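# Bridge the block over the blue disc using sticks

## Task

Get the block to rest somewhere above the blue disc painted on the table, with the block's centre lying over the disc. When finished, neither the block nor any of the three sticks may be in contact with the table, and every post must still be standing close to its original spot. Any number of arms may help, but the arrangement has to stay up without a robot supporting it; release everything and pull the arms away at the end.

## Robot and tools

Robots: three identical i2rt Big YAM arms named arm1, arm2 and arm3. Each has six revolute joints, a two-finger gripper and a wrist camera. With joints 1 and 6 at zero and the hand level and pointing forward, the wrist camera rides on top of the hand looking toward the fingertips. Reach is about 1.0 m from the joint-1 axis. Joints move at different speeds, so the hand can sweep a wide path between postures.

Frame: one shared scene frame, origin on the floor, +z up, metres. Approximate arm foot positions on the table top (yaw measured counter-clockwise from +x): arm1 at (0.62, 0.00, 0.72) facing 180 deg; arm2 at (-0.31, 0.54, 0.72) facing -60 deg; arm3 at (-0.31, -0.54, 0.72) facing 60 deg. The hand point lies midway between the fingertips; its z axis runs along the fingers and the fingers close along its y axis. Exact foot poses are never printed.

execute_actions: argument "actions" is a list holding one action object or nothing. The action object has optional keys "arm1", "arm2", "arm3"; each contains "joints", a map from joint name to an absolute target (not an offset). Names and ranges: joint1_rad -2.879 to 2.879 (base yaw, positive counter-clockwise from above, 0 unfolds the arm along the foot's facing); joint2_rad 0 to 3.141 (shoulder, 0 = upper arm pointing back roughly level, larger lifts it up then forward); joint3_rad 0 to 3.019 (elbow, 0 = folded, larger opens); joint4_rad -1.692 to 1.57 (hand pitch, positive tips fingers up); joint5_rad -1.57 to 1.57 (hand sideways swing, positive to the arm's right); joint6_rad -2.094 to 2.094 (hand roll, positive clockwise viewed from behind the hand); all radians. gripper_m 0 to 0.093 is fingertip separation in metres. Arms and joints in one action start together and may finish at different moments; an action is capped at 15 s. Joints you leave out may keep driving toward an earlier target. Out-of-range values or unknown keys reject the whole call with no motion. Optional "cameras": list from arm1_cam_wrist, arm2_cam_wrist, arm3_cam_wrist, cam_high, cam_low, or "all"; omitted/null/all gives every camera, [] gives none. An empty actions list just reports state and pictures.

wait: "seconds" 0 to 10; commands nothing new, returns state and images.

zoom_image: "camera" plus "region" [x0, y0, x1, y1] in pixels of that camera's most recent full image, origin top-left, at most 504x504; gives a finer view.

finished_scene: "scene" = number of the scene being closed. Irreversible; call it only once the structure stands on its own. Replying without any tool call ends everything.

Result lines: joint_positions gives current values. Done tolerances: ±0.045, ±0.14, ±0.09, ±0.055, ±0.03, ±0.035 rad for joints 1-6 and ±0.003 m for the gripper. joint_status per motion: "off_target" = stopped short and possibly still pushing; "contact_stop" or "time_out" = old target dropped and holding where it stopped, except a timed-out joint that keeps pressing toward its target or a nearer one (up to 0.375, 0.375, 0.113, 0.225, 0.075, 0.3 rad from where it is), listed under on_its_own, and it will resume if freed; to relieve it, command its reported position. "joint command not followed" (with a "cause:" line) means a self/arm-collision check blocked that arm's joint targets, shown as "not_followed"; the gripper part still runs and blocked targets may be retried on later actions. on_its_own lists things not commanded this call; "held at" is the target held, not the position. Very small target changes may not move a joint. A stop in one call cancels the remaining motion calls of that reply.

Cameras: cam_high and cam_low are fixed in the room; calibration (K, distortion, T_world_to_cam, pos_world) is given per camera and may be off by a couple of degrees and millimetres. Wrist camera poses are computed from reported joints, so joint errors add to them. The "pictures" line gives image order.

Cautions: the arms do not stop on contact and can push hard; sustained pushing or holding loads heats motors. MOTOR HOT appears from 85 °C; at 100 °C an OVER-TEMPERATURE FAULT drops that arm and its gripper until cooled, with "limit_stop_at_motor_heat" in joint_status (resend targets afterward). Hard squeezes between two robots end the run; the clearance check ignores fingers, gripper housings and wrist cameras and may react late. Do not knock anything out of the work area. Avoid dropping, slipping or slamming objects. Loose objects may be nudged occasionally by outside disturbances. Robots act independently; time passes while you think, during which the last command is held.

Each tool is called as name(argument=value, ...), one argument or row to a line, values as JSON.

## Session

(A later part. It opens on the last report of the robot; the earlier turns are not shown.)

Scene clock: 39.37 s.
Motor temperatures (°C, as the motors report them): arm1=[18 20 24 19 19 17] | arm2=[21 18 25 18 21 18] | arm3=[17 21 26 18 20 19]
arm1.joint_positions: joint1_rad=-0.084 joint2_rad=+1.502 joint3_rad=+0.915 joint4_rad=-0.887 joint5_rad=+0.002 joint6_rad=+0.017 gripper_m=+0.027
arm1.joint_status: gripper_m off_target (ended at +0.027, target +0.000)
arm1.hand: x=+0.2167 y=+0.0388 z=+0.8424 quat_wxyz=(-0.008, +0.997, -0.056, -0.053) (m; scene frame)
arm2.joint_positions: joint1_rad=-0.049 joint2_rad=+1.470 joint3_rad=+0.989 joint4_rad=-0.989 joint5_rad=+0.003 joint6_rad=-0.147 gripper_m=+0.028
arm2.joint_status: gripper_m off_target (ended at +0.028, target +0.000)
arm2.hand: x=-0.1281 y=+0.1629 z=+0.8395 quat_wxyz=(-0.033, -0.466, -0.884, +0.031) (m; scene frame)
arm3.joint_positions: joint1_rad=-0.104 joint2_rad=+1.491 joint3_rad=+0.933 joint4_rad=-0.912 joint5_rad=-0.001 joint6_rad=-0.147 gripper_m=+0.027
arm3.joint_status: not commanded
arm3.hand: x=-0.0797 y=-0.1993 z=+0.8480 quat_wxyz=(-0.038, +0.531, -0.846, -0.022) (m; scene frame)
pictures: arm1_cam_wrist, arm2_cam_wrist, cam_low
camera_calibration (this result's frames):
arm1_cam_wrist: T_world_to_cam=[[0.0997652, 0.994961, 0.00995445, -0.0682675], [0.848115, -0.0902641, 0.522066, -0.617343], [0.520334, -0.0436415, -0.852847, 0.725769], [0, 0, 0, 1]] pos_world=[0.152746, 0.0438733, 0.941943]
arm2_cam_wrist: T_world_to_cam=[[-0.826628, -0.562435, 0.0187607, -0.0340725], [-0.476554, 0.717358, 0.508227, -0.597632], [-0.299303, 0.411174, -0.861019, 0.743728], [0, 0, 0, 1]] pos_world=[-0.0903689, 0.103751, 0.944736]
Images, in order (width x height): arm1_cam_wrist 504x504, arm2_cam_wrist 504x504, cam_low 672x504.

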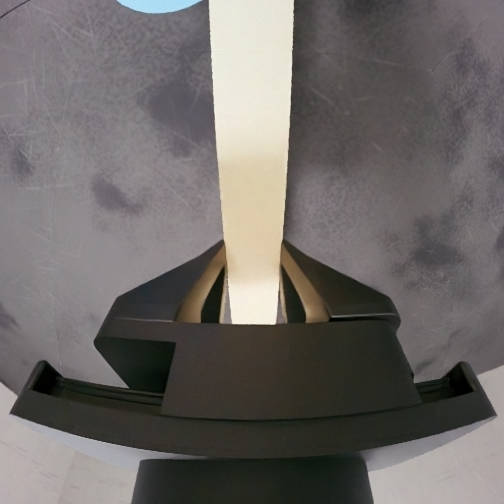

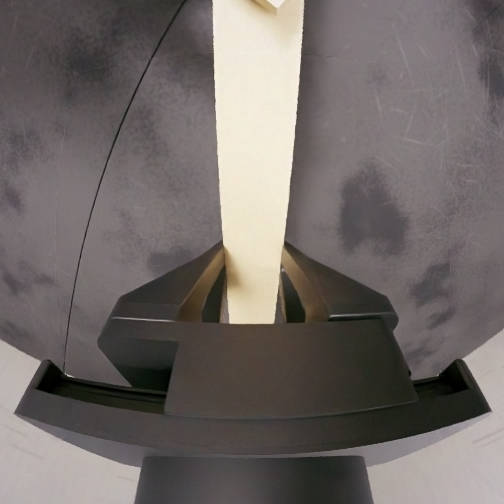

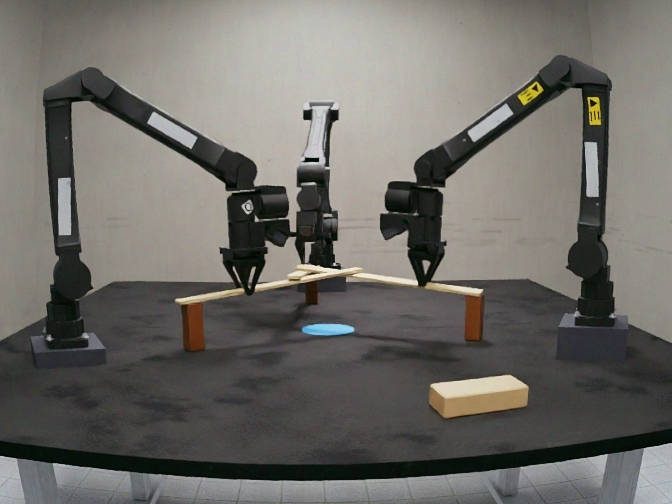

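execute_actions(
  actions=[
    {"arm1":{"joints":{"joint3_rad":1.015}},"arm2":{"joints":{"joint3_rad":1.085}},"arm3":{"joints":{"joint2_rad":1.45}}},
  ],
  cameras=[],
)

execute_actions(
  actions=[
    {"arm1":{"joints":{"joint1_rad":-0.04,"joint6_rad":-0.085}}},
  ],
  cameras=["cam_high","cam_low"],
)

zoom_image(
  camera="cam_high",
  region=[250,160,450,310],
)

Scene clock: 40.70 s.
Motor temperatures (°C, as the motors report them): arm1=[18 20 24 19 19 17] | arm2=[21 18 25 18 21 18] | arm3=[17 21 26 18 20 19]
arm1.joint_positions: joint1_rad=-0.084 joint2_rad=+1.502 joint3_rad=+0.956 joint4_rad=-0.887 joint5_rad=+0.002 joint6_rad=+0.017 gripper_m=+0.027
arm1.joint_status: all done
arm1.hand: x=+0.1986 y=+0.0404 z=+0.8569 quat_wxyz=(-0.009, +0.996, -0.056, -0.073) (m; scene frame)
arm2.joint_positions: joint1_rad=-0.049 joint2_rad=+1.471 joint3_rad=+1.037 joint4_rad=-0.989 joint5_rad=+0.003 joint6_rad=-0.147 gripper_m=+0.028
arm2.joint_status: all done
arm2.hand: x=-0.1193 y=+0.1451 z=+0.8569 quat_wxyz=(-0.052, -0.465, -0.883, +0.044) (m; scene frame)
arm3.joint_positions: joint1_rad=-0.104 joint2_rad=+1.471 joint3_rad=+0.933 joint4_rad=-0.912 joint5_rad=-0.001 joint6_rad=-0.148 gripper_m=+0.027
arm3.joint_status: all done
arm3.hand: x=-0.0789 y=-0.1982 z=+0.8558 quat_wxyz=(-0.048, +0.531, -0.845, -0.026) (m; scene frame)
pictures: none
No camera images: the call's "cameras" was empty. Leave "cameras" out to get every camera's image.

Scene clock: 41.63 s.
Motor temperatures (°C, as the motors report them): arm1=[18 20 24 19 19 17] | arm2=[21 18 25 18 21 18] | arm3=[17 21 26 18 20 19]
arm1.joint_positions: joint1_rad=-0.051 joint2_rad=+1.502 joint3_rad=+0.956 joint4_rad=-0.887 joint5_rad=+0.002 joint6_rad=-0.050 gripper_m=+0.027
arm1.joint_status: all done
arm1.hand: x=+0.1975 y=+0.0265 z=+0.8568 quat_wxyz=(-0.011, +0.997, -0.006, -0.073) (m; scene frame)
arm2.joint_positions: joint1_rad=-0.049 joint2_rad=+1.471 joint3_rad=+1.037 joint4_rad=-0.989 joint5_rad=+0.003 joint6_rad=-0.147 gripper_m=+0.028
arm2.joint_status: not commanded
arm2.hand: x=-0.1193 y=+0.1451 z=+0.8569 quat_wxyz=(-0.052, -0.465, -0.883, +0.044) (m; scene frame)
arm3.joint_positions: joint1_rad=-0.104 joint2_rad=+1.469 joint3_rad=+0.933 joint4_rad=-0.912 joint5_rad=-0.001 joint6_rad=-0.148 gripper_m=+0.027
arm3.joint_status: not commanded
arm3.hand: x=-0.0788 y=-0.1981 z=+0.8567 quat_wxyz=(-0.049, +0.531, -0.845, -0.027) (m; scene frame)
pictures: cam_high, cam_low
Images, in order (width x height): cam_high 672x504, cam_low 672x504.

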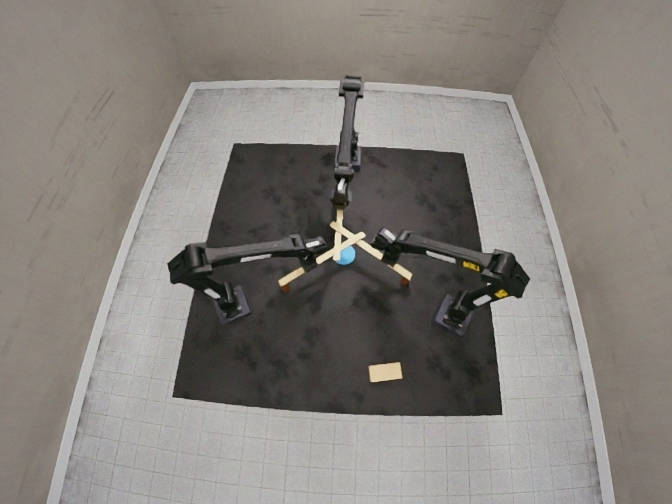

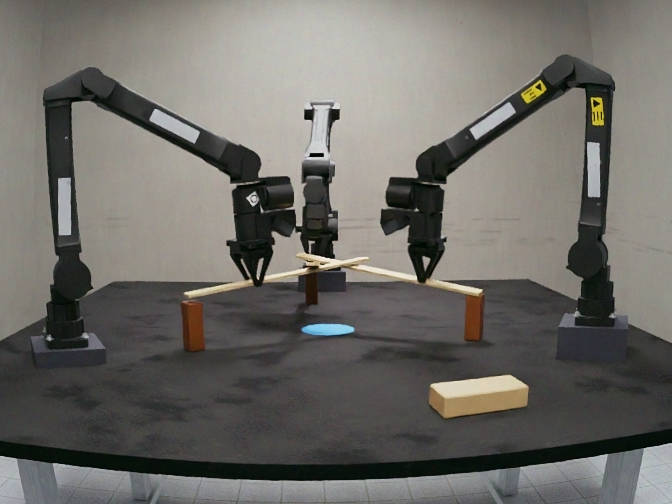

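Region (250, 160, 450, 310) of cam_high's 672x504 image, scaled by 2.520, with more detail than that image has; it fills the top 378 rows of this view, and the rest is white.

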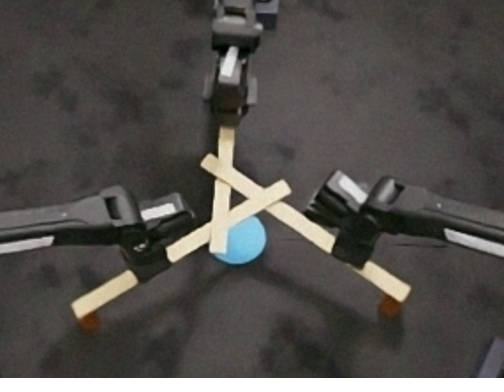

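Good overlaps. Lower, release.

execute_actions(
  actions=[
    {"arm1":{"joints":{"joint2_rad":1.55}},"arm2":{"joints":{"joint2_rad":1.52}},"arm3":{"joints":{"joint2_rad":1.505}}},
  ],
  cameras=["cam_low"],
)

execute_actions(
  actions=[
    {"arm1":{"joints":{"gripper_m":0.05}},"arm2":{"joints":{"gripper_m":0.05}},"arm3":{"joints":{"gripper_m":0.05}}},
  ],
  cameras=[],
)

execute_actions(
  actions=[
    {"arm1":{"joints":{"joint2_rad":0.8}},"arm2":{"joints":{"joint2_rad":0.7}},"arm3":{"joints":{"joint2_rad":1.1,"gripper_m":0.093}}},
  ],
)

zoom_image(
  camera="cam_high",
  region=[250,160,450,310],
)

Scene clock: 42.70 s.
Motor temperatures (°C, as the motors report them): arm1=[18 20 24 19 19 17] | arm2=[21 18 25 18 21 18] | arm3=[17 21 26 18 20 19]
arm1.joint_positions: joint1_rad=-0.051 joint2_rad=+1.525 joint3_rad=+0.960 joint4_rad=-0.887 joint5_rad=+0.002 joint6_rad=-0.052 gripper_m=+0.027
arm1.joint_status: all done
arm1.hand: x=+0.1971 y=+0.0267 z=+0.8489 quat_wxyz=(-0.010, +0.998, -0.005, -0.063) (m; scene frame)
arm2.joint_positions: joint1_rad=-0.049 joint2_rad=+1.500 joint3_rad=+1.039 joint4_rad=-0.990 joint5_rad=+0.003 joint6_rad=-0.147 gripper_m=+0.028
arm2.joint_status: all done
arm2.hand: x=-0.1196 y=+0.1453 z=+0.8454 quat_wxyz=(-0.040, -0.466, -0.883, +0.036) (m; scene frame)
arm3.joint_positions: joint1_rad=-0.104 joint2_rad=+1.479 joint3_rad=+0.933 joint4_rad=-0.913 joint5_rad=-0.001 joint6_rad=-0.148 gripper_m=+0.027
arm3.joint_status: all done
arm3.hand: x=-0.0792 y=-0.1986 z=+0.8527 quat_wxyz=(-0.044, +0.531, -0.846, -0.025) (m; scene frame)
pictures: cam_low
Images, in order (width x height): cam_low 672x504.

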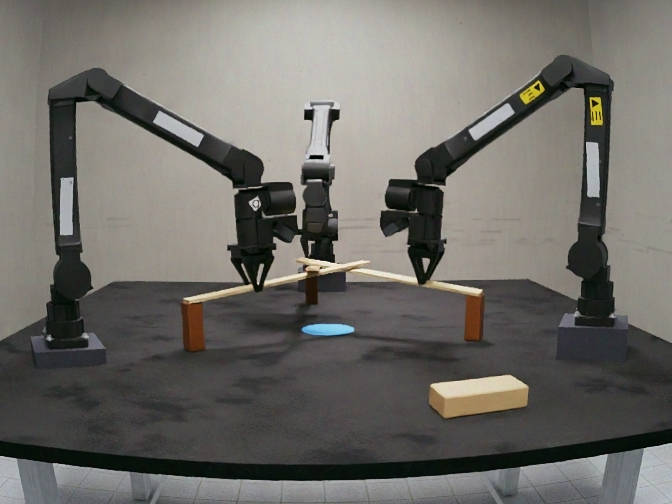

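Scene clock: 43.40 s.
Motor temperatures (°C, as the motors report them): arm1=[18 20 25 19 19 17] | arm2=[21 18 25 18 21 18] | arm3=[17 21 26 18 20 19]
arm1.joint_positions: joint1_rad=-0.051 joint2_rad=+1.535 joint3_rad=+0.961 joint4_rad=-0.887 joint5_rad=+0.002 joint6_rad=-0.070 gripper_m=+0.050
arm1.joint_status: all done
arm1.hand: x=+0.1976 y=+0.0265 z=+0.8450 quat_wxyz=(-0.010, +0.998, +0.004, -0.058) (m; scene frame)
arm2.joint_positions: joint1_rad=-0.049 joint2_rad=+1.506 joint3_rad=+1.039 joint4_rad=-0.990 joint5_rad=+0.003 joint6_rad=-0.147 gripper_m=+0.050
arm2.joint_status: all done
arm2.hand: x=-0.1197 y=+0.1455 z=+0.8429 quat_wxyz=(-0.038, -0.466, -0.883, +0.034) (m; scene frame)
arm3.joint_positions: joint1_rad=-0.104 joint2_rad=+1.498 joint3_rad=+0.934 joint4_rad=-0.912 joint5_rad=-0.001 joint6_rad=-0.148 gripper_m=+0.050
arm3.joint_status: all done
arm3.hand: x=-0.0797 y=-0.1992 z=+0.8458 quat_wxyz=(-0.036, +0.532, -0.846, -0.021) (m; scene frame)
pictures: none
No camera images: the call's "cameras" was empty. Leave "cameras" out to get every camera's image.

Scene clock: 44.93 s.
Motor temperatures (°C, as the motors report them): arm1=[18 20 25 19 19 17] | arm2=[21 18 25 18 21 18] | arm3=[17 21 27 18 20 19]
arm1.joint_positions: joint1_rad=-0.051 joint2_rad=+0.796 joint3_rad=+0.963 joint4_rad=-0.887 joint5_rad=+0.002 joint6_rad=-0.071 gripper_m=+0.050
arm1.joint_status: all done
arm1.hand: x=+0.2563 y=+0.0195 z=+1.1346 quat_wxyz=(-0.034, +0.909, +0.006, -0.415) (m; scene frame)
arm2.joint_positions: joint1_rad=-0.049 joint2_rad=+0.693 joint3_rad=+1.048 joint4_rad=-0.990 joint5_rad=+0.003 joint6_rad=-0.147 gripper_m=+0.050
arm2.joint_status: all done
arm2.hand: x=-0.1612 y=+0.2367 z=+1.1591 quat_wxyz=(-0.356, -0.417, -0.793, +0.267) (m; scene frame)
arm3.joint_positions: joint1_rad=-0.104 joint2_rad=+1.093 joint3_rad=+0.934 joint4_rad=-0.912 joint5_rad=-0.001 joint6_rad=-0.148 gripper_m=+0.093
arm3.joint_status: all done
arm3.hand: x=-0.0803 y=-0.2027 z=+1.0032 quat_wxyz=(-0.219, +0.516, -0.822, -0.101) (m; scene frame)
pictures: arm1_cam_wrist, arm2_cam_wrist, arm3_cam_wrist, cam_high, cam_low
camera_calibration (this result's frames):
arm1_cam_wrist: T_world_to_cam=[[0.00758743, 0.997252, 0.0736981, -0.104669], [0.980142, 0.00718734, -0.198165, -0.0237238], [-0.19815, 0.0737382, -0.977394, 1.2767], [0, 0, 0, 1]] pos_world=[0.277024, 0.0104103, 1.25085]
arm2_cam_wrist: T_world_to_cam=[[-0.850056, -0.512404, 0.121845, -0.160988], [-0.524179, 0.800482, -0.290629, 0.0697915], [0.0513847, -0.31092, -0.949046, 1.30822], [0, 0, 0, 1]] pos_world=[-0.167489, 0.268394, 1.28146]
arm3_cam_wrist: T_world_to_cam=[[0.891186, -0.449368, 0.0621001, -0.0796961], [-0.453633, -0.88211, 0.126883, -0.331006], [-0.00223786, -0.141247, -0.989972, 1.08503], [0, 0, 0, 1]] pos_world=[-0.0767029, -0.174539, 1.1211]
Images, in order (width x height): arm1_cam_wrist 504x504, arm2_cam_wrist 504x504, arm3_cam_wrist 504x504, cam_high 672x504, cam_low 672x504.

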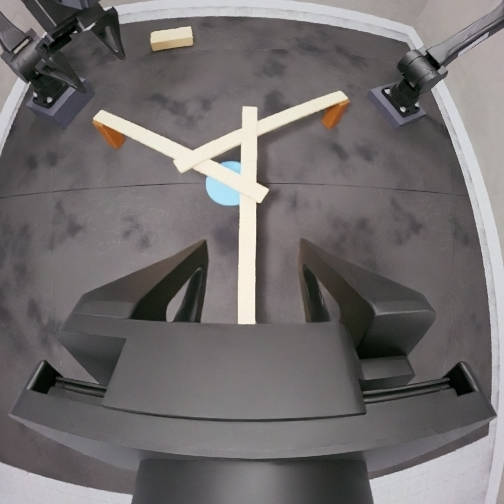

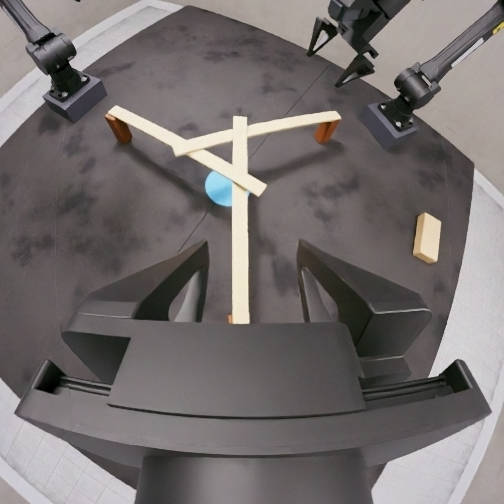

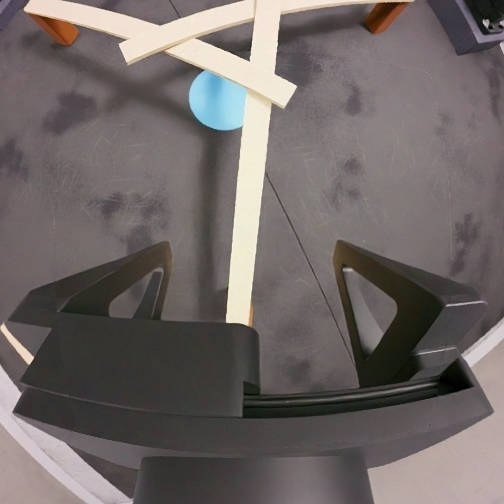

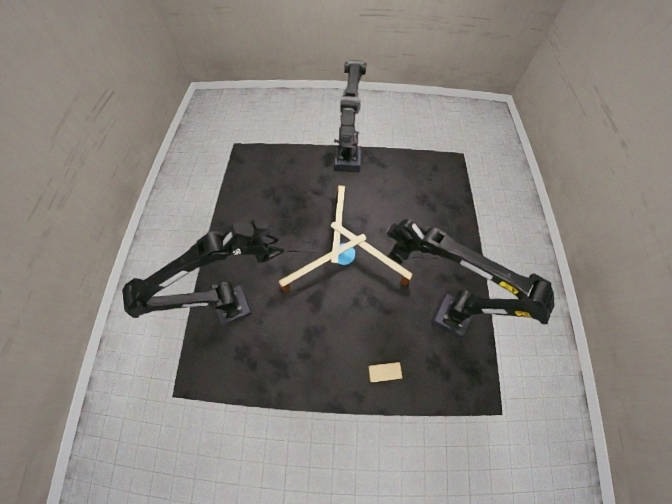

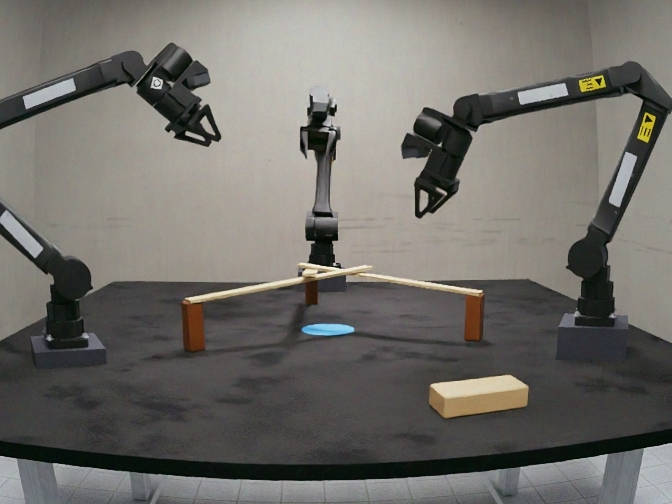

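Region (250, 160, 450, 310) of cam_high's 672x504 image, scaled by 2.520, with more detail than that image has; it fills the top 378 rows of this view, and the rest is white.

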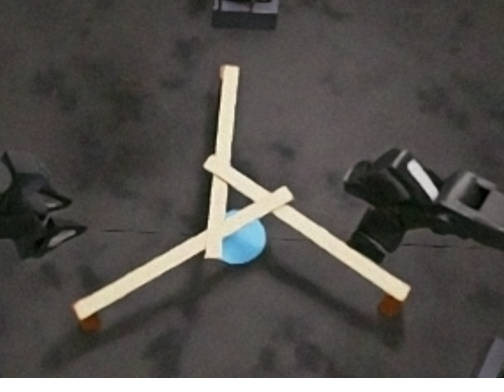

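execute_actions(
  actions=[
    {"arm3":{"joints":{"joint1_rad":1.17,"joint6_rad":0.55,"joint3_rad":1.06,"joint4_rad":-1.0}},"arm2":{"joints":{"joint1_rad":0.8,"joint2_rad":0.5}},"arm1":{"joints":{"joint2_rad":0.5}}},
  ],
  cameras=[],
)

execute_actions(
  actions=[
    {"arm3":{"joints":{"joint2_rad":1.575}}},
  ],
  cameras=["arm3_cam_wrist","cam_low"],
)

Scene clock: 47.13 s.
Motor temperatures (°C, as the motors report them): arm1=[18 20 25 19 19 17] | arm2=[21 18 25 18 21 18] | arm3=[17 21 27 18 20 19]
arm1.joint_positions: joint1_rad=-0.051 joint2_rad=+0.489 joint3_rad=+0.963 joint4_rad=-0.887 joint5_rad=+0.002 joint6_rad=-0.071 gripper_m=+0.050
arm1.joint_status: all done
arm1.hand: x=+0.3393 y=+0.0133 z=+1.2281 quat_wxyz=(-0.042, +0.835, +0.006, -0.549) (m; scene frame)
arm2.joint_positions: joint1_rad=+0.796 joint2_rad=+0.499 joint3_rad=+1.048 joint4_rad=-0.990 joint5_rad=+0.000 joint6_rad=-0.148 gripper_m=+0.050
arm2.joint_status: all done
arm2.hand: x=-0.0444 y=+0.4600 z=+1.2136 quat_wxyz=(-0.518, -0.055, -0.847, +0.109) (m; scene frame)
arm3.joint_positions: joint1_rad=+1.169 joint2_rad=+1.096 joint3_rad=+1.006 joint4_rad=-0.984 joint5_rad=-0.001 joint6_rad=+0.538 gripper_m=+0.093
arm3.joint_status: all done
arm3.hand: x=-0.5609 y=-0.2184 z=+1.0362 quat_wxyz=(-0.037, +0.730, -0.637, -0.245) (m; scene frame)
pictures: none
No camera images: the call's "cameras" was empty. Leave "cameras" out to get every camera's image.

Scene clock: 48.27 s.
Motor temperatures (°C, as the motors report them): arm1=[18 20 25 19 19 17] | arm2=[21 18 26 18 21 18] | arm3=[17 21 27 18 20 19]
arm1.joint_positions: joint1_rad=-0.051 joint2_rad=+0.489 joint3_rad=+0.963 joint4_rad=-0.887 joint5_rad=+0.002 joint6_rad=-0.071 gripper_m=+0.050
arm1.joint_status: not commanded
arm1.hand: x=+0.3393 y=+0.0133 z=+1.2281 quat_wxyz=(-0.042, +0.835, +0.006, -0.549) (m; scene frame)
arm2.joint_positions: joint1_rad=+0.796 joint2_rad=+0.499 joint3_rad=+1.048 joint4_rad=-0.990 joint5_rad=+0.000 joint6_rad=-0.148 gripper_m=+0.050
arm2.joint_status: not commanded
arm2.hand: x=-0.0444 y=+0.4600 z=+1.2136 quat_wxyz=(-0.518, -0.055, -0.847, +0.109) (m; scene frame)
arm3.joint_positions: joint1_rad=+1.169 joint2_rad=+1.594 joint3_rad=+1.016 joint4_rad=-0.985 joint5_rad=-0.001 joint6_rad=+0.538 gripper_m=+0.093
arm3.joint_status: all done
arm3.hand: x=-0.5721 y=-0.2088 z=+0.8413 quat_wxyz=(+0.006, +0.754, -0.656, -0.007) (m; scene frame)
pictures: arm3_cam_wrist, cam_low
camera_calibration (this result's frames):
arm3_cam_wrist: T_world_to_cam=[[0.990399, 0.137299, -0.0160963, 0.610896], [0.121767, -0.811333, 0.571762, -0.56928], [0.0654427, -0.568232, -0.820262, 0.729573], [0, 0, 0, 1]] pos_world=[-0.583456, -0.131184, 0.933766]
Images, in order (width x height): arm3_cam_wrist 504x504, cam_low 672x504.

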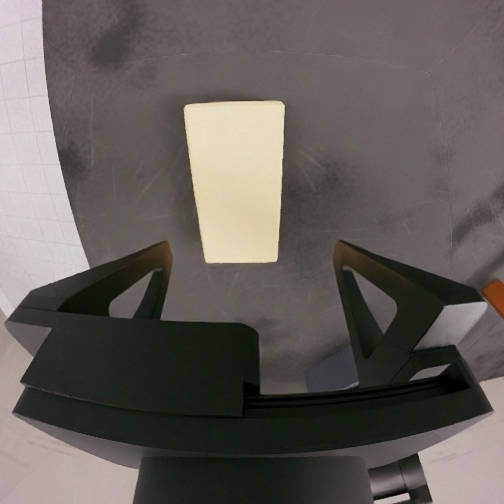

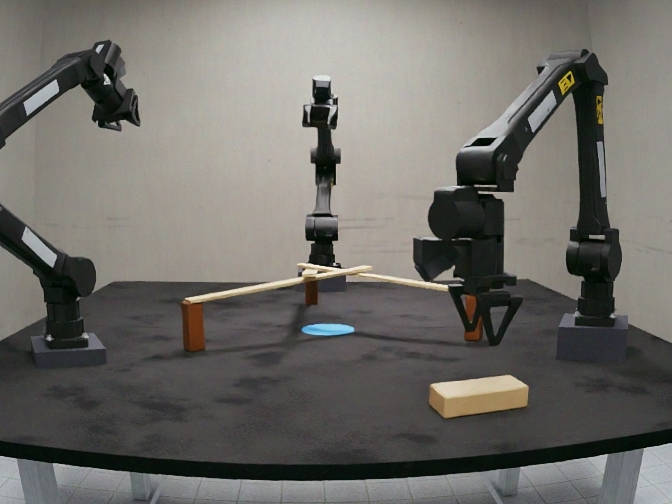

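execute_actions(
  actions=[
    {"arm3":{"joints":{"joint2_rad":1.785,"joint4_rad":-0.775}}},
  ],
  cameras=["arm3_cam_wrist"],
)

execute_actions(
  actions=[
    {"arm3":{"joints":{"gripper_m":0}}},
  ],
  cameras=["arm3_cam_wrist"],
)

execute_actions(
  actions=[
    {"arm3":{"joints":{"joint2_rad":1.3,"joint3_rad":1.3,"joint4_rad":-1.4}}},
  ],
  cameras=["cam_low"],
)

Scene clock: 49.70 s.
Motor temperatures (°C, as the motors report them): arm1=[18 20 25 19 19 17] | arm2=[21 18 26 18 21 18] | arm3=[17 21 27 18 20 19]
arm1.joint_positions: joint1_rad=-0.051 joint2_rad=+0.489 joint3_rad=+0.963 joint4_rad=-0.887 joint5_rad=+0.002 joint6_rad=-0.071 gripper_m=+0.050
arm1.joint_status: not commanded
arm1.hand: x=+0.3393 y=+0.0133 z=+1.2281 quat_wxyz=(-0.042, +0.835, +0.006, -0.549) (m; scene frame)
arm2.joint_positions: joint1_rad=+0.796 joint2_rad=+0.499 joint3_rad=+1.048 joint4_rad=-0.990 joint5_rad=+0.000 joint6_rad=-0.148 gripper_m=+0.050
arm2.joint_status: not commanded
arm2.hand: x=-0.0444 y=+0.4600 z=+1.2136 quat_wxyz=(-0.518, -0.055, -0.847, +0.109) (m; scene frame)
arm3.joint_positions: joint1_rad=+1.169 joint2_rad=+1.807 joint3_rad=+1.023 joint4_rad=-0.793 joint5_rad=-0.001 joint6_rad=+0.538 gripper_m=+0.093
arm3.joint_status: all done
arm3.hand: x=-0.5893 y=-0.1893 z=+0.7561 quat_wxyz=(+0.007, +0.754, -0.656, -0.001) (m; scene frame)
pictures: arm3_cam_wrist
camera_calibration (this result's frames):
arm3_cam_wrist: T_world_to_cam=[[0.990476, 0.137346, -0.00963951, 0.619021], [0.117369, -0.805656, 0.58064, -0.510877], [0.0719827, -0.576242, -0.814103, 0.669524], [0, 0, 0, 1]] pos_world=[-0.601359, -0.110803, 0.847665]
Images, in order (width x height): arm3_cam_wrist 504x504.

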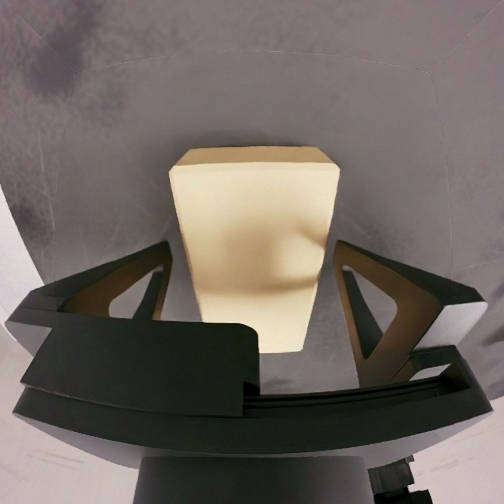

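Scene clock: 50.40 s.
Motor temperatures (°C, as the motors report them): arm1=[18 20 26 19 19 17] | arm2=[21 18 26 18 21 18] | arm3=[17 21 27 18 20 19]
arm1.joint_positions: joint1_rad=-0.051 joint2_rad=+0.489 joint3_rad=+0.963 joint4_rad=-0.887 joint5_rad=+0.002 joint6_rad=-0.071 gripper_m=+0.050
arm1.joint_status: not commanded
arm1.hand: x=+0.3393 y=+0.0133 z=+1.2281 quat_wxyz=(-0.042, +0.835, +0.006, -0.549) (m; scene frame)
arm2.joint_positions: joint1_rad=+0.796 joint2_rad=+0.499 joint3_rad=+1.048 joint4_rad=-0.990 joint5_rad=+0.000 joint6_rad=-0.148 gripper_m=+0.050
arm2.joint_status: not commanded
arm2.hand: x=-0.0444 y=+0.4600 z=+1.2136 quat_wxyz=(-0.518, -0.055, -0.847, +0.109) (m; scene frame)
arm3.joint_positions: joint1_rad=+1.169 joint2_rad=+1.806 joint3_rad=+1.023 joint4_rad=-0.790 joint5_rad=+0.000 joint6_rad=+0.540 gripper_m=+0.069
arm3.joint_status: gripper_m off_target (ended at +0.069, target +0.000)
arm3.hand: x=-0.5896 y=-0.1887 z=+0.7562 quat_wxyz=(+0.007, +0.754, -0.657, -0.003) (m; scene frame)
pictures: arm3_cam_wrist
camera_calibration (this result's frames):
arm3_cam_wrist: T_world_to_cam=[[0.990729, 0.135443, -0.0105407, 0.619748], [0.116549, -0.807526, 0.578203, -0.509404], [0.0698014, -0.574071, -0.815825, 0.670476], [0, 0, 0, 1]] pos_world=[-0.601432, -0.110396, 0.848063]
Images, in order (width x height): arm3_cam_wrist 504x504.

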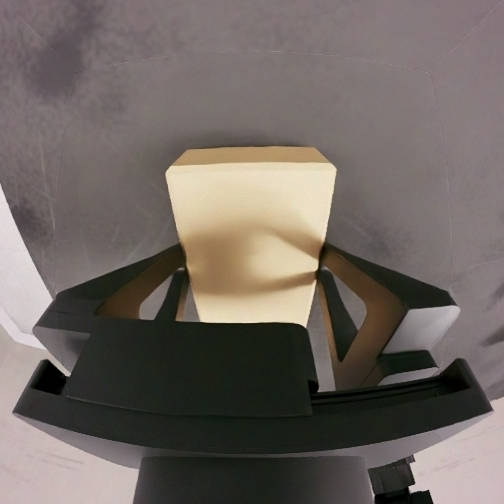

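Scene clock: 51.97 s.
Motor temperatures (°C, as the motors report them): arm1=[18 20 26 19 19 17] | arm2=[21 18 26 18 21 18] | arm3=[17 21 27 18 20 19]
arm1.joint_positions: joint1_rad=-0.051 joint2_rad=+0.489 joint3_rad=+0.963 joint4_rad=-0.887 joint5_rad=+0.002 joint6_rad=-0.071 gripper_m=+0.050
arm1.joint_status: not commanded
arm1.hand: x=+0.3393 y=+0.0133 z=+1.2281 quat_wxyz=(-0.042, +0.835, +0.006, -0.549) (m; scene frame)
arm2.joint_positions: joint1_rad=+0.796 joint2_rad=+0.499 joint3_rad=+1.048 joint4_rad=-0.990 joint5_rad=+0.000 joint6_rad=-0.148 gripper_m=+0.050
arm2.joint_status: not commanded
arm2.hand: x=-0.0444 y=+0.4600 z=+1.2136 quat_wxyz=(-0.518, -0.055, -0.847, +0.109) (m; scene frame)
arm3.joint_positions: joint1_rad=+1.169 joint2_rad=+1.318 joint3_rad=+1.273 joint4_rad=-1.385 joint5_rad=+0.000 joint6_rad=+0.540 gripper_m=+0.069
arm3.joint_status: all done
arm3.hand: x=-0.5621 y=-0.2166 z=+1.0422 quat_wxyz=(-0.006, +0.751, -0.656, -0.073) (m; scene frame)
pictures: cam_low
Images, in order (width x height): cam_low 672x504.

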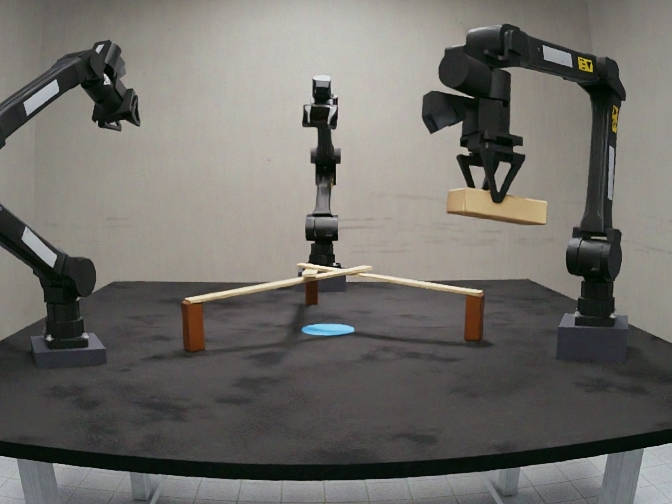

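execute_actions(
  actions=[
    {"arm3":{"joints":{"joint1_rad":-0.025,"joint6_rad":-0.01,"joint2_rad":1.7,"joint3_rad":1.96,"joint4_rad":-1.49}}},
  ],
  cameras=[],
)

execute_actions(
  actions=[
    {"arm3":{"joints":{"joint2_rad":1.99}}},
  ],
  cameras=["cam_low","cam_high","arm3_cam_wrist"],
)

Scene clock: 54.53 s.
Motor temperatures (°C, as the motors report them): arm1=[18 19 26 19 19 17] | arm2=[21 18 26 18 21 18] | arm3=[17 22 28 18 20 19]
arm1.joint_positions: joint1_rad=-0.051 joint2_rad=+0.489 joint3_rad=+0.963 joint4_rad=-0.887 joint5_rad=+0.002 joint6_rad=-0.071 gripper_m=+0.050
arm1.joint_status: not commanded
arm1.hand: x=+0.3393 y=+0.0133 z=+1.2281 quat_wxyz=(-0.042, +0.835, +0.006, -0.549) (m; scene frame)
arm2.joint_positions: joint1_rad=+0.796 joint2_rad=+0.499 joint3_rad=+1.048 joint4_rad=-0.990 joint5_rad=+0.000 joint6_rad=-0.148 gripper_m=+0.050
arm2.joint_status: not commanded
arm2.hand: x=-0.0444 y=+0.4600 z=+1.2136 quat_wxyz=(-0.518, -0.055, -0.847, +0.109) (m; scene frame)
arm3.joint_positions: joint1_rad=-0.030 joint2_rad=+1.739 joint3_rad=+1.897 joint4_rad=-1.480 joint5_rad=+0.003 joint6_rad=+0.003 gripper_m=+0.069
arm3.joint_status: all done
arm3.hand: x=-0.0102 y=-0.0247 z=+1.0939 quat_wxyz=(-0.101, +0.495, -0.861, -0.062) (m; scene frame)
pictures: none
No camera images: the call's "cameras" was empty. Leave "cameras" out to get every camera's image.

Scene clock: 55.97 s.
Motor temperatures (°C, as the motors report them): arm1=[18 19 26 19 19 17] | arm2=[21 18 26 18 21 18] | arm3=[17 22 28 18 20 19]
arm1.joint_positions: joint1_rad=-0.051 joint2_rad=+0.489 joint3_rad=+0.963 joint4_rad=-0.887 joint5_rad=+0.002 joint6_rad=-0.071 gripper_m=+0.050
arm1.joint_status: not commanded
arm1.hand: x=+0.3393 y=+0.0133 z=+1.2281 quat_wxyz=(-0.042, +0.835, +0.006, -0.549) (m; scene frame)
arm2.joint_positions: joint1_rad=+0.796 joint2_rad=+0.499 joint3_rad=+1.048 joint4_rad=-0.990 joint5_rad=+0.000 joint6_rad=-0.148 gripper_m=+0.050
arm2.joint_status: not commanded
arm2.hand: x=-0.0444 y=+0.4600 z=+1.2136 quat_wxyz=(-0.518, -0.055, -0.847, +0.109) (m; scene frame)
arm3.joint_positions: joint1_rad=-0.030 joint2_rad=+2.031 joint3_rad=+1.918 joint4_rad=-1.480 joint5_rad=+0.003 joint6_rad=+0.002 gripper_m=+0.069
arm3.joint_status: all done
arm3.hand: x=+0.0049 y=+0.0046 z=+0.9303 quat_wxyz=(+0.016, +0.499, -0.866, +0.005) (m; scene frame)
pictures: arm3_cam_wrist, cam_high, cam_low
camera_calibration (this result's frames):
arm3_cam_wrist: T_world_to_cam=[[0.864895, -0.501939, -0.00358988, 0.00349474], [-0.399191, -0.69215, 0.601311, -0.542746], [-0.304306, -0.518638, -0.799007, 0.86782], [0, 0, 0, 1]] pos_world=[0.044401, 0.0761767, 1.01977]
Images, in order (width x height): arm3_cam_wrist 504x504, cam_high 672x504, cam_low 672x504.

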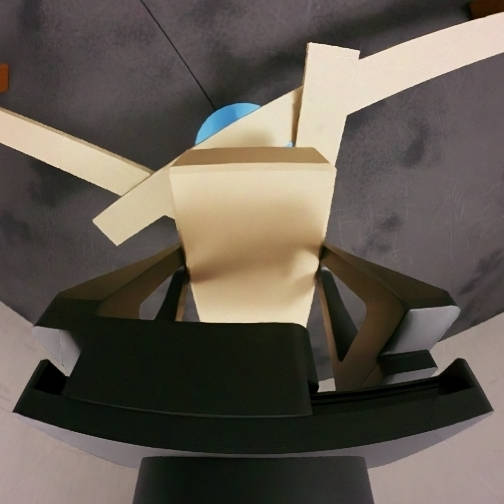

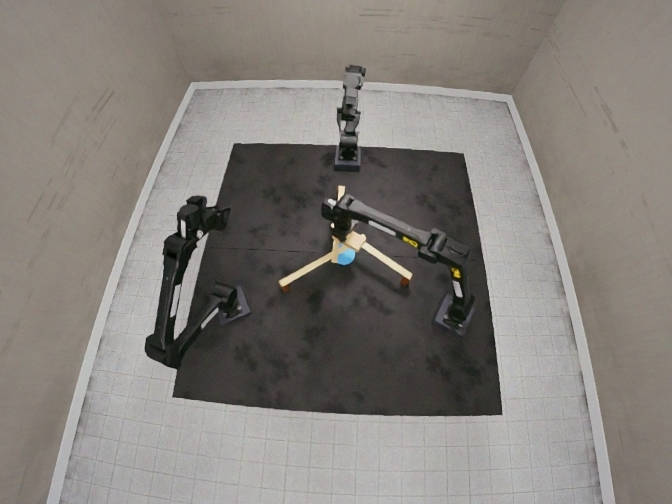

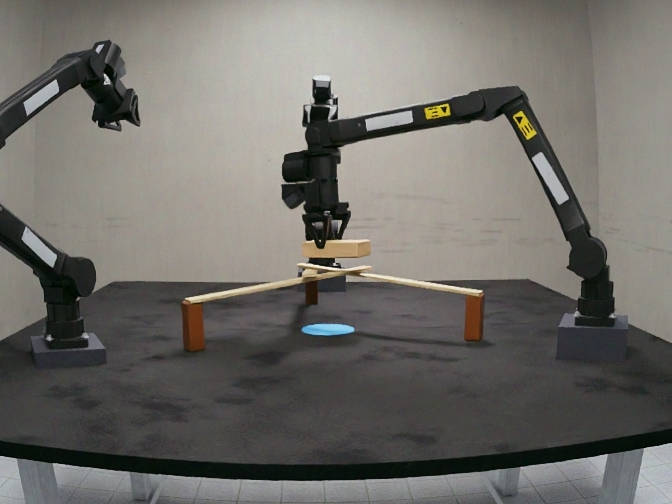

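execute_actions(
  actions=[
    {"arm3":{"joints":{"joint2_rad":2.055,"joint4_rad":-1.39}}},
  ],
  cameras=["cam_low"],
)

zoom_image(
  camera="cam_low",
  region=[250,200,420,340],
)

Scene clock: 57.20 s.
Motor temperatures (°C, as the motors report them): arm1=[18 19 26 19 19 17] | arm2=[21 18 26 18 21 18] | arm3=[17 23 28 18 20 19]
arm1.joint_positions: joint1_rad=-0.051 joint2_rad=+0.489 joint3_rad=+0.963 joint4_rad=-0.887 joint5_rad=+0.002 joint6_rad=-0.071 gripper_m=+0.050
arm1.joint_status: not commanded
arm1.hand: x=+0.3393 y=+0.0133 z=+1.2281 quat_wxyz=(-0.042, +0.835, +0.006, -0.549) (m; scene frame)
arm2.joint_positions: joint1_rad=+0.796 joint2_rad=+0.499 joint3_rad=+1.048 joint4_rad=-0.990 joint5_rad=+0.000 joint6_rad=-0.148 gripper_m=+0.050
arm2.joint_status: not commanded
arm2.hand: x=-0.0444 y=+0.4600 z=+1.2136 quat_wxyz=(-0.518, -0.055, -0.847, +0.109) (m; scene frame)
arm3.joint_positions: joint1_rad=-0.030 joint2_rad=+2.072 joint3_rad=+1.918 joint4_rad=-1.406 joint5_rad=+0.003 joint6_rad=+0.002 gripper_m=+0.069
arm3.joint_status: all done
arm3.hand: x=+0.0138 y=+0.0205 z=+0.9047 quat_wxyz=(+0.002, +0.499, -0.866, -0.003) (m; scene frame)
pictures: cam_low
Images, in order (width x height): cam_low 672x504.

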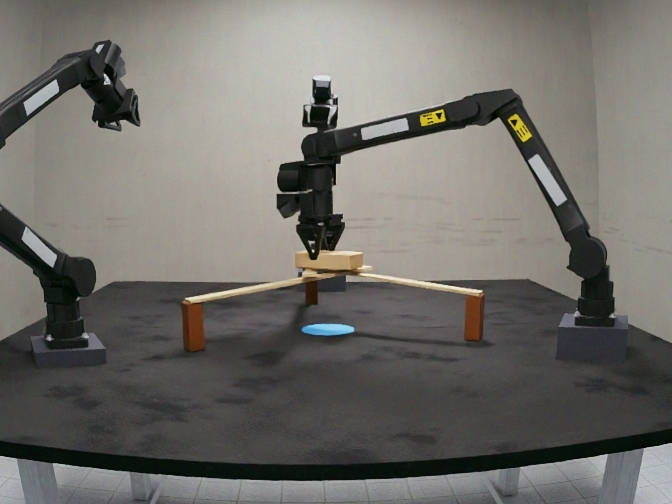

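Region (250, 200, 420, 340) of cam_low's 672x504 image, scaled by 2.965, with more detail than that image has; it fills the top 415 rows of this view, and the rest is white.

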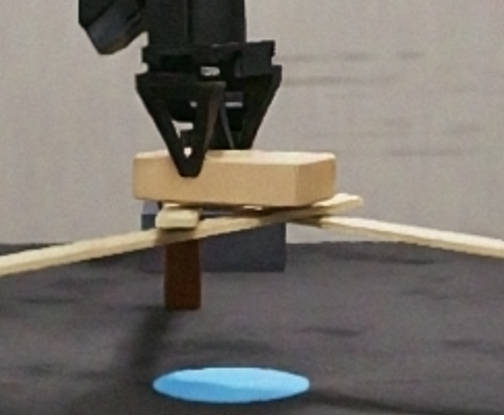

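execute_actions(
  actions=[
    {"arm3":{"joints":{"gripper_m":0.093}}},
  ],
  cameras=[],
)

execute_actions(
  actions=[
    {"arm3":{"joints":{"joint2_rad":1.1}}},
  ],
  cameras=["cam_low","cam_high"],
)

Scene clock: 58.30 s.
Motor temperatures (°C, as the motors report them): arm1=[18 19 26 19 19 17] | arm2=[21 18 26 18 21 18] | arm3=[17 23 28 18 20 19]
arm1.joint_positions: joint1_rad=-0.051 joint2_rad=+0.489 joint3_rad=+0.963 joint4_rad=-0.887 joint5_rad=+0.002 joint6_rad=-0.071 gripper_m=+0.050
arm1.joint_status: not commanded
arm1.hand: x=+0.3393 y=+0.0133 z=+1.2281 quat_wxyz=(-0.042, +0.835, +0.006, -0.549) (m; scene frame)
arm2.joint_positions: joint1_rad=+0.796 joint2_rad=+0.499 joint3_rad=+1.048 joint4_rad=-0.990 joint5_rad=+0.000 joint6_rad=-0.148 gripper_m=+0.050
arm2.joint_status: not commanded
arm2.hand: x=-0.0444 y=+0.4600 z=+1.2136 quat_wxyz=(-0.518, -0.055, -0.847, +0.109) (m; scene frame)
arm3.joint_positions: joint1_rad=-0.030 joint2_rad=+2.072 joint3_rad=+1.918 joint4_rad=-1.406 joint5_rad=+0.003 joint6_rad=+0.002 gripper_m=+0.093
arm3.joint_status: all done
arm3.hand: x=+0.0138 y=+0.0205 z=+0.9047 quat_wxyz=(+0.002, +0.499, -0.866, -0.003) (m; scene frame)
pictures: none
No camera images: the call's "cameras" was empty. Leave "cameras" out to get every camera's image.

Scene clock: 60.40 s.
Motor temperatures (°C, as the motors report them): arm1=[18 19 26 19 19 17] | arm2=[21 18 26 18 21 18] | arm3=[17 23 28 18 20 19]
arm1.joint_positions: joint1_rad=-0.051 joint2_rad=+0.489 joint3_rad=+0.963 joint4_rad=-0.887 joint5_rad=+0.002 joint6_rad=-0.071 gripper_m=+0.050
arm1.joint_status: not commanded
arm1.hand: x=+0.3393 y=+0.0133 z=+1.2281 quat_wxyz=(-0.042, +0.835, +0.006, -0.549) (m; scene frame)
arm2.joint_positions: joint1_rad=+0.796 joint2_rad=+0.499 joint3_rad=+1.048 joint4_rad=-0.990 joint5_rad=+0.000 joint6_rad=-0.148 gripper_m=+0.050
arm2.joint_status: not commanded
arm2.hand: x=-0.0444 y=+0.4600 z=+1.2136 quat_wxyz=(-0.518, -0.055, -0.847, +0.109) (m; scene frame)
arm3.joint_positions: joint1_rad=-0.030 joint2_rad=+1.112 joint3_rad=+1.948 joint4_rad=-1.401 joint5_rad=+0.003 joint6_rad=+0.002 gripper_m=+0.093
arm3.joint_status: all done
arm3.hand: x=-0.1111 y=-0.2063 z=+1.4342 quat_wxyz=(-0.411, +0.436, -0.763, -0.242) (m; scene frame)
pictures: cam_high, cam_low
Images, in order (width x height): cam_high 672x504, cam_low 672x504.

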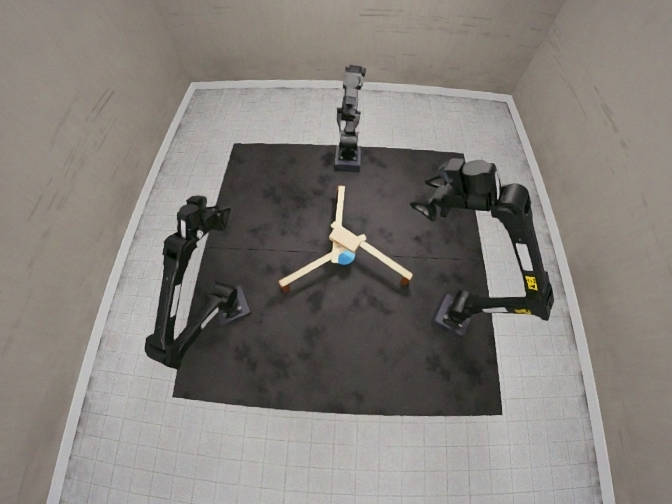

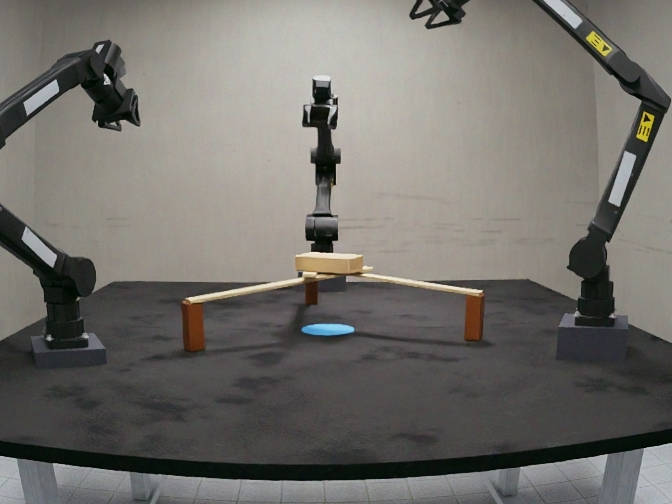

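finished_scene(
  scene=1,
)

The scene is finished: the task was done.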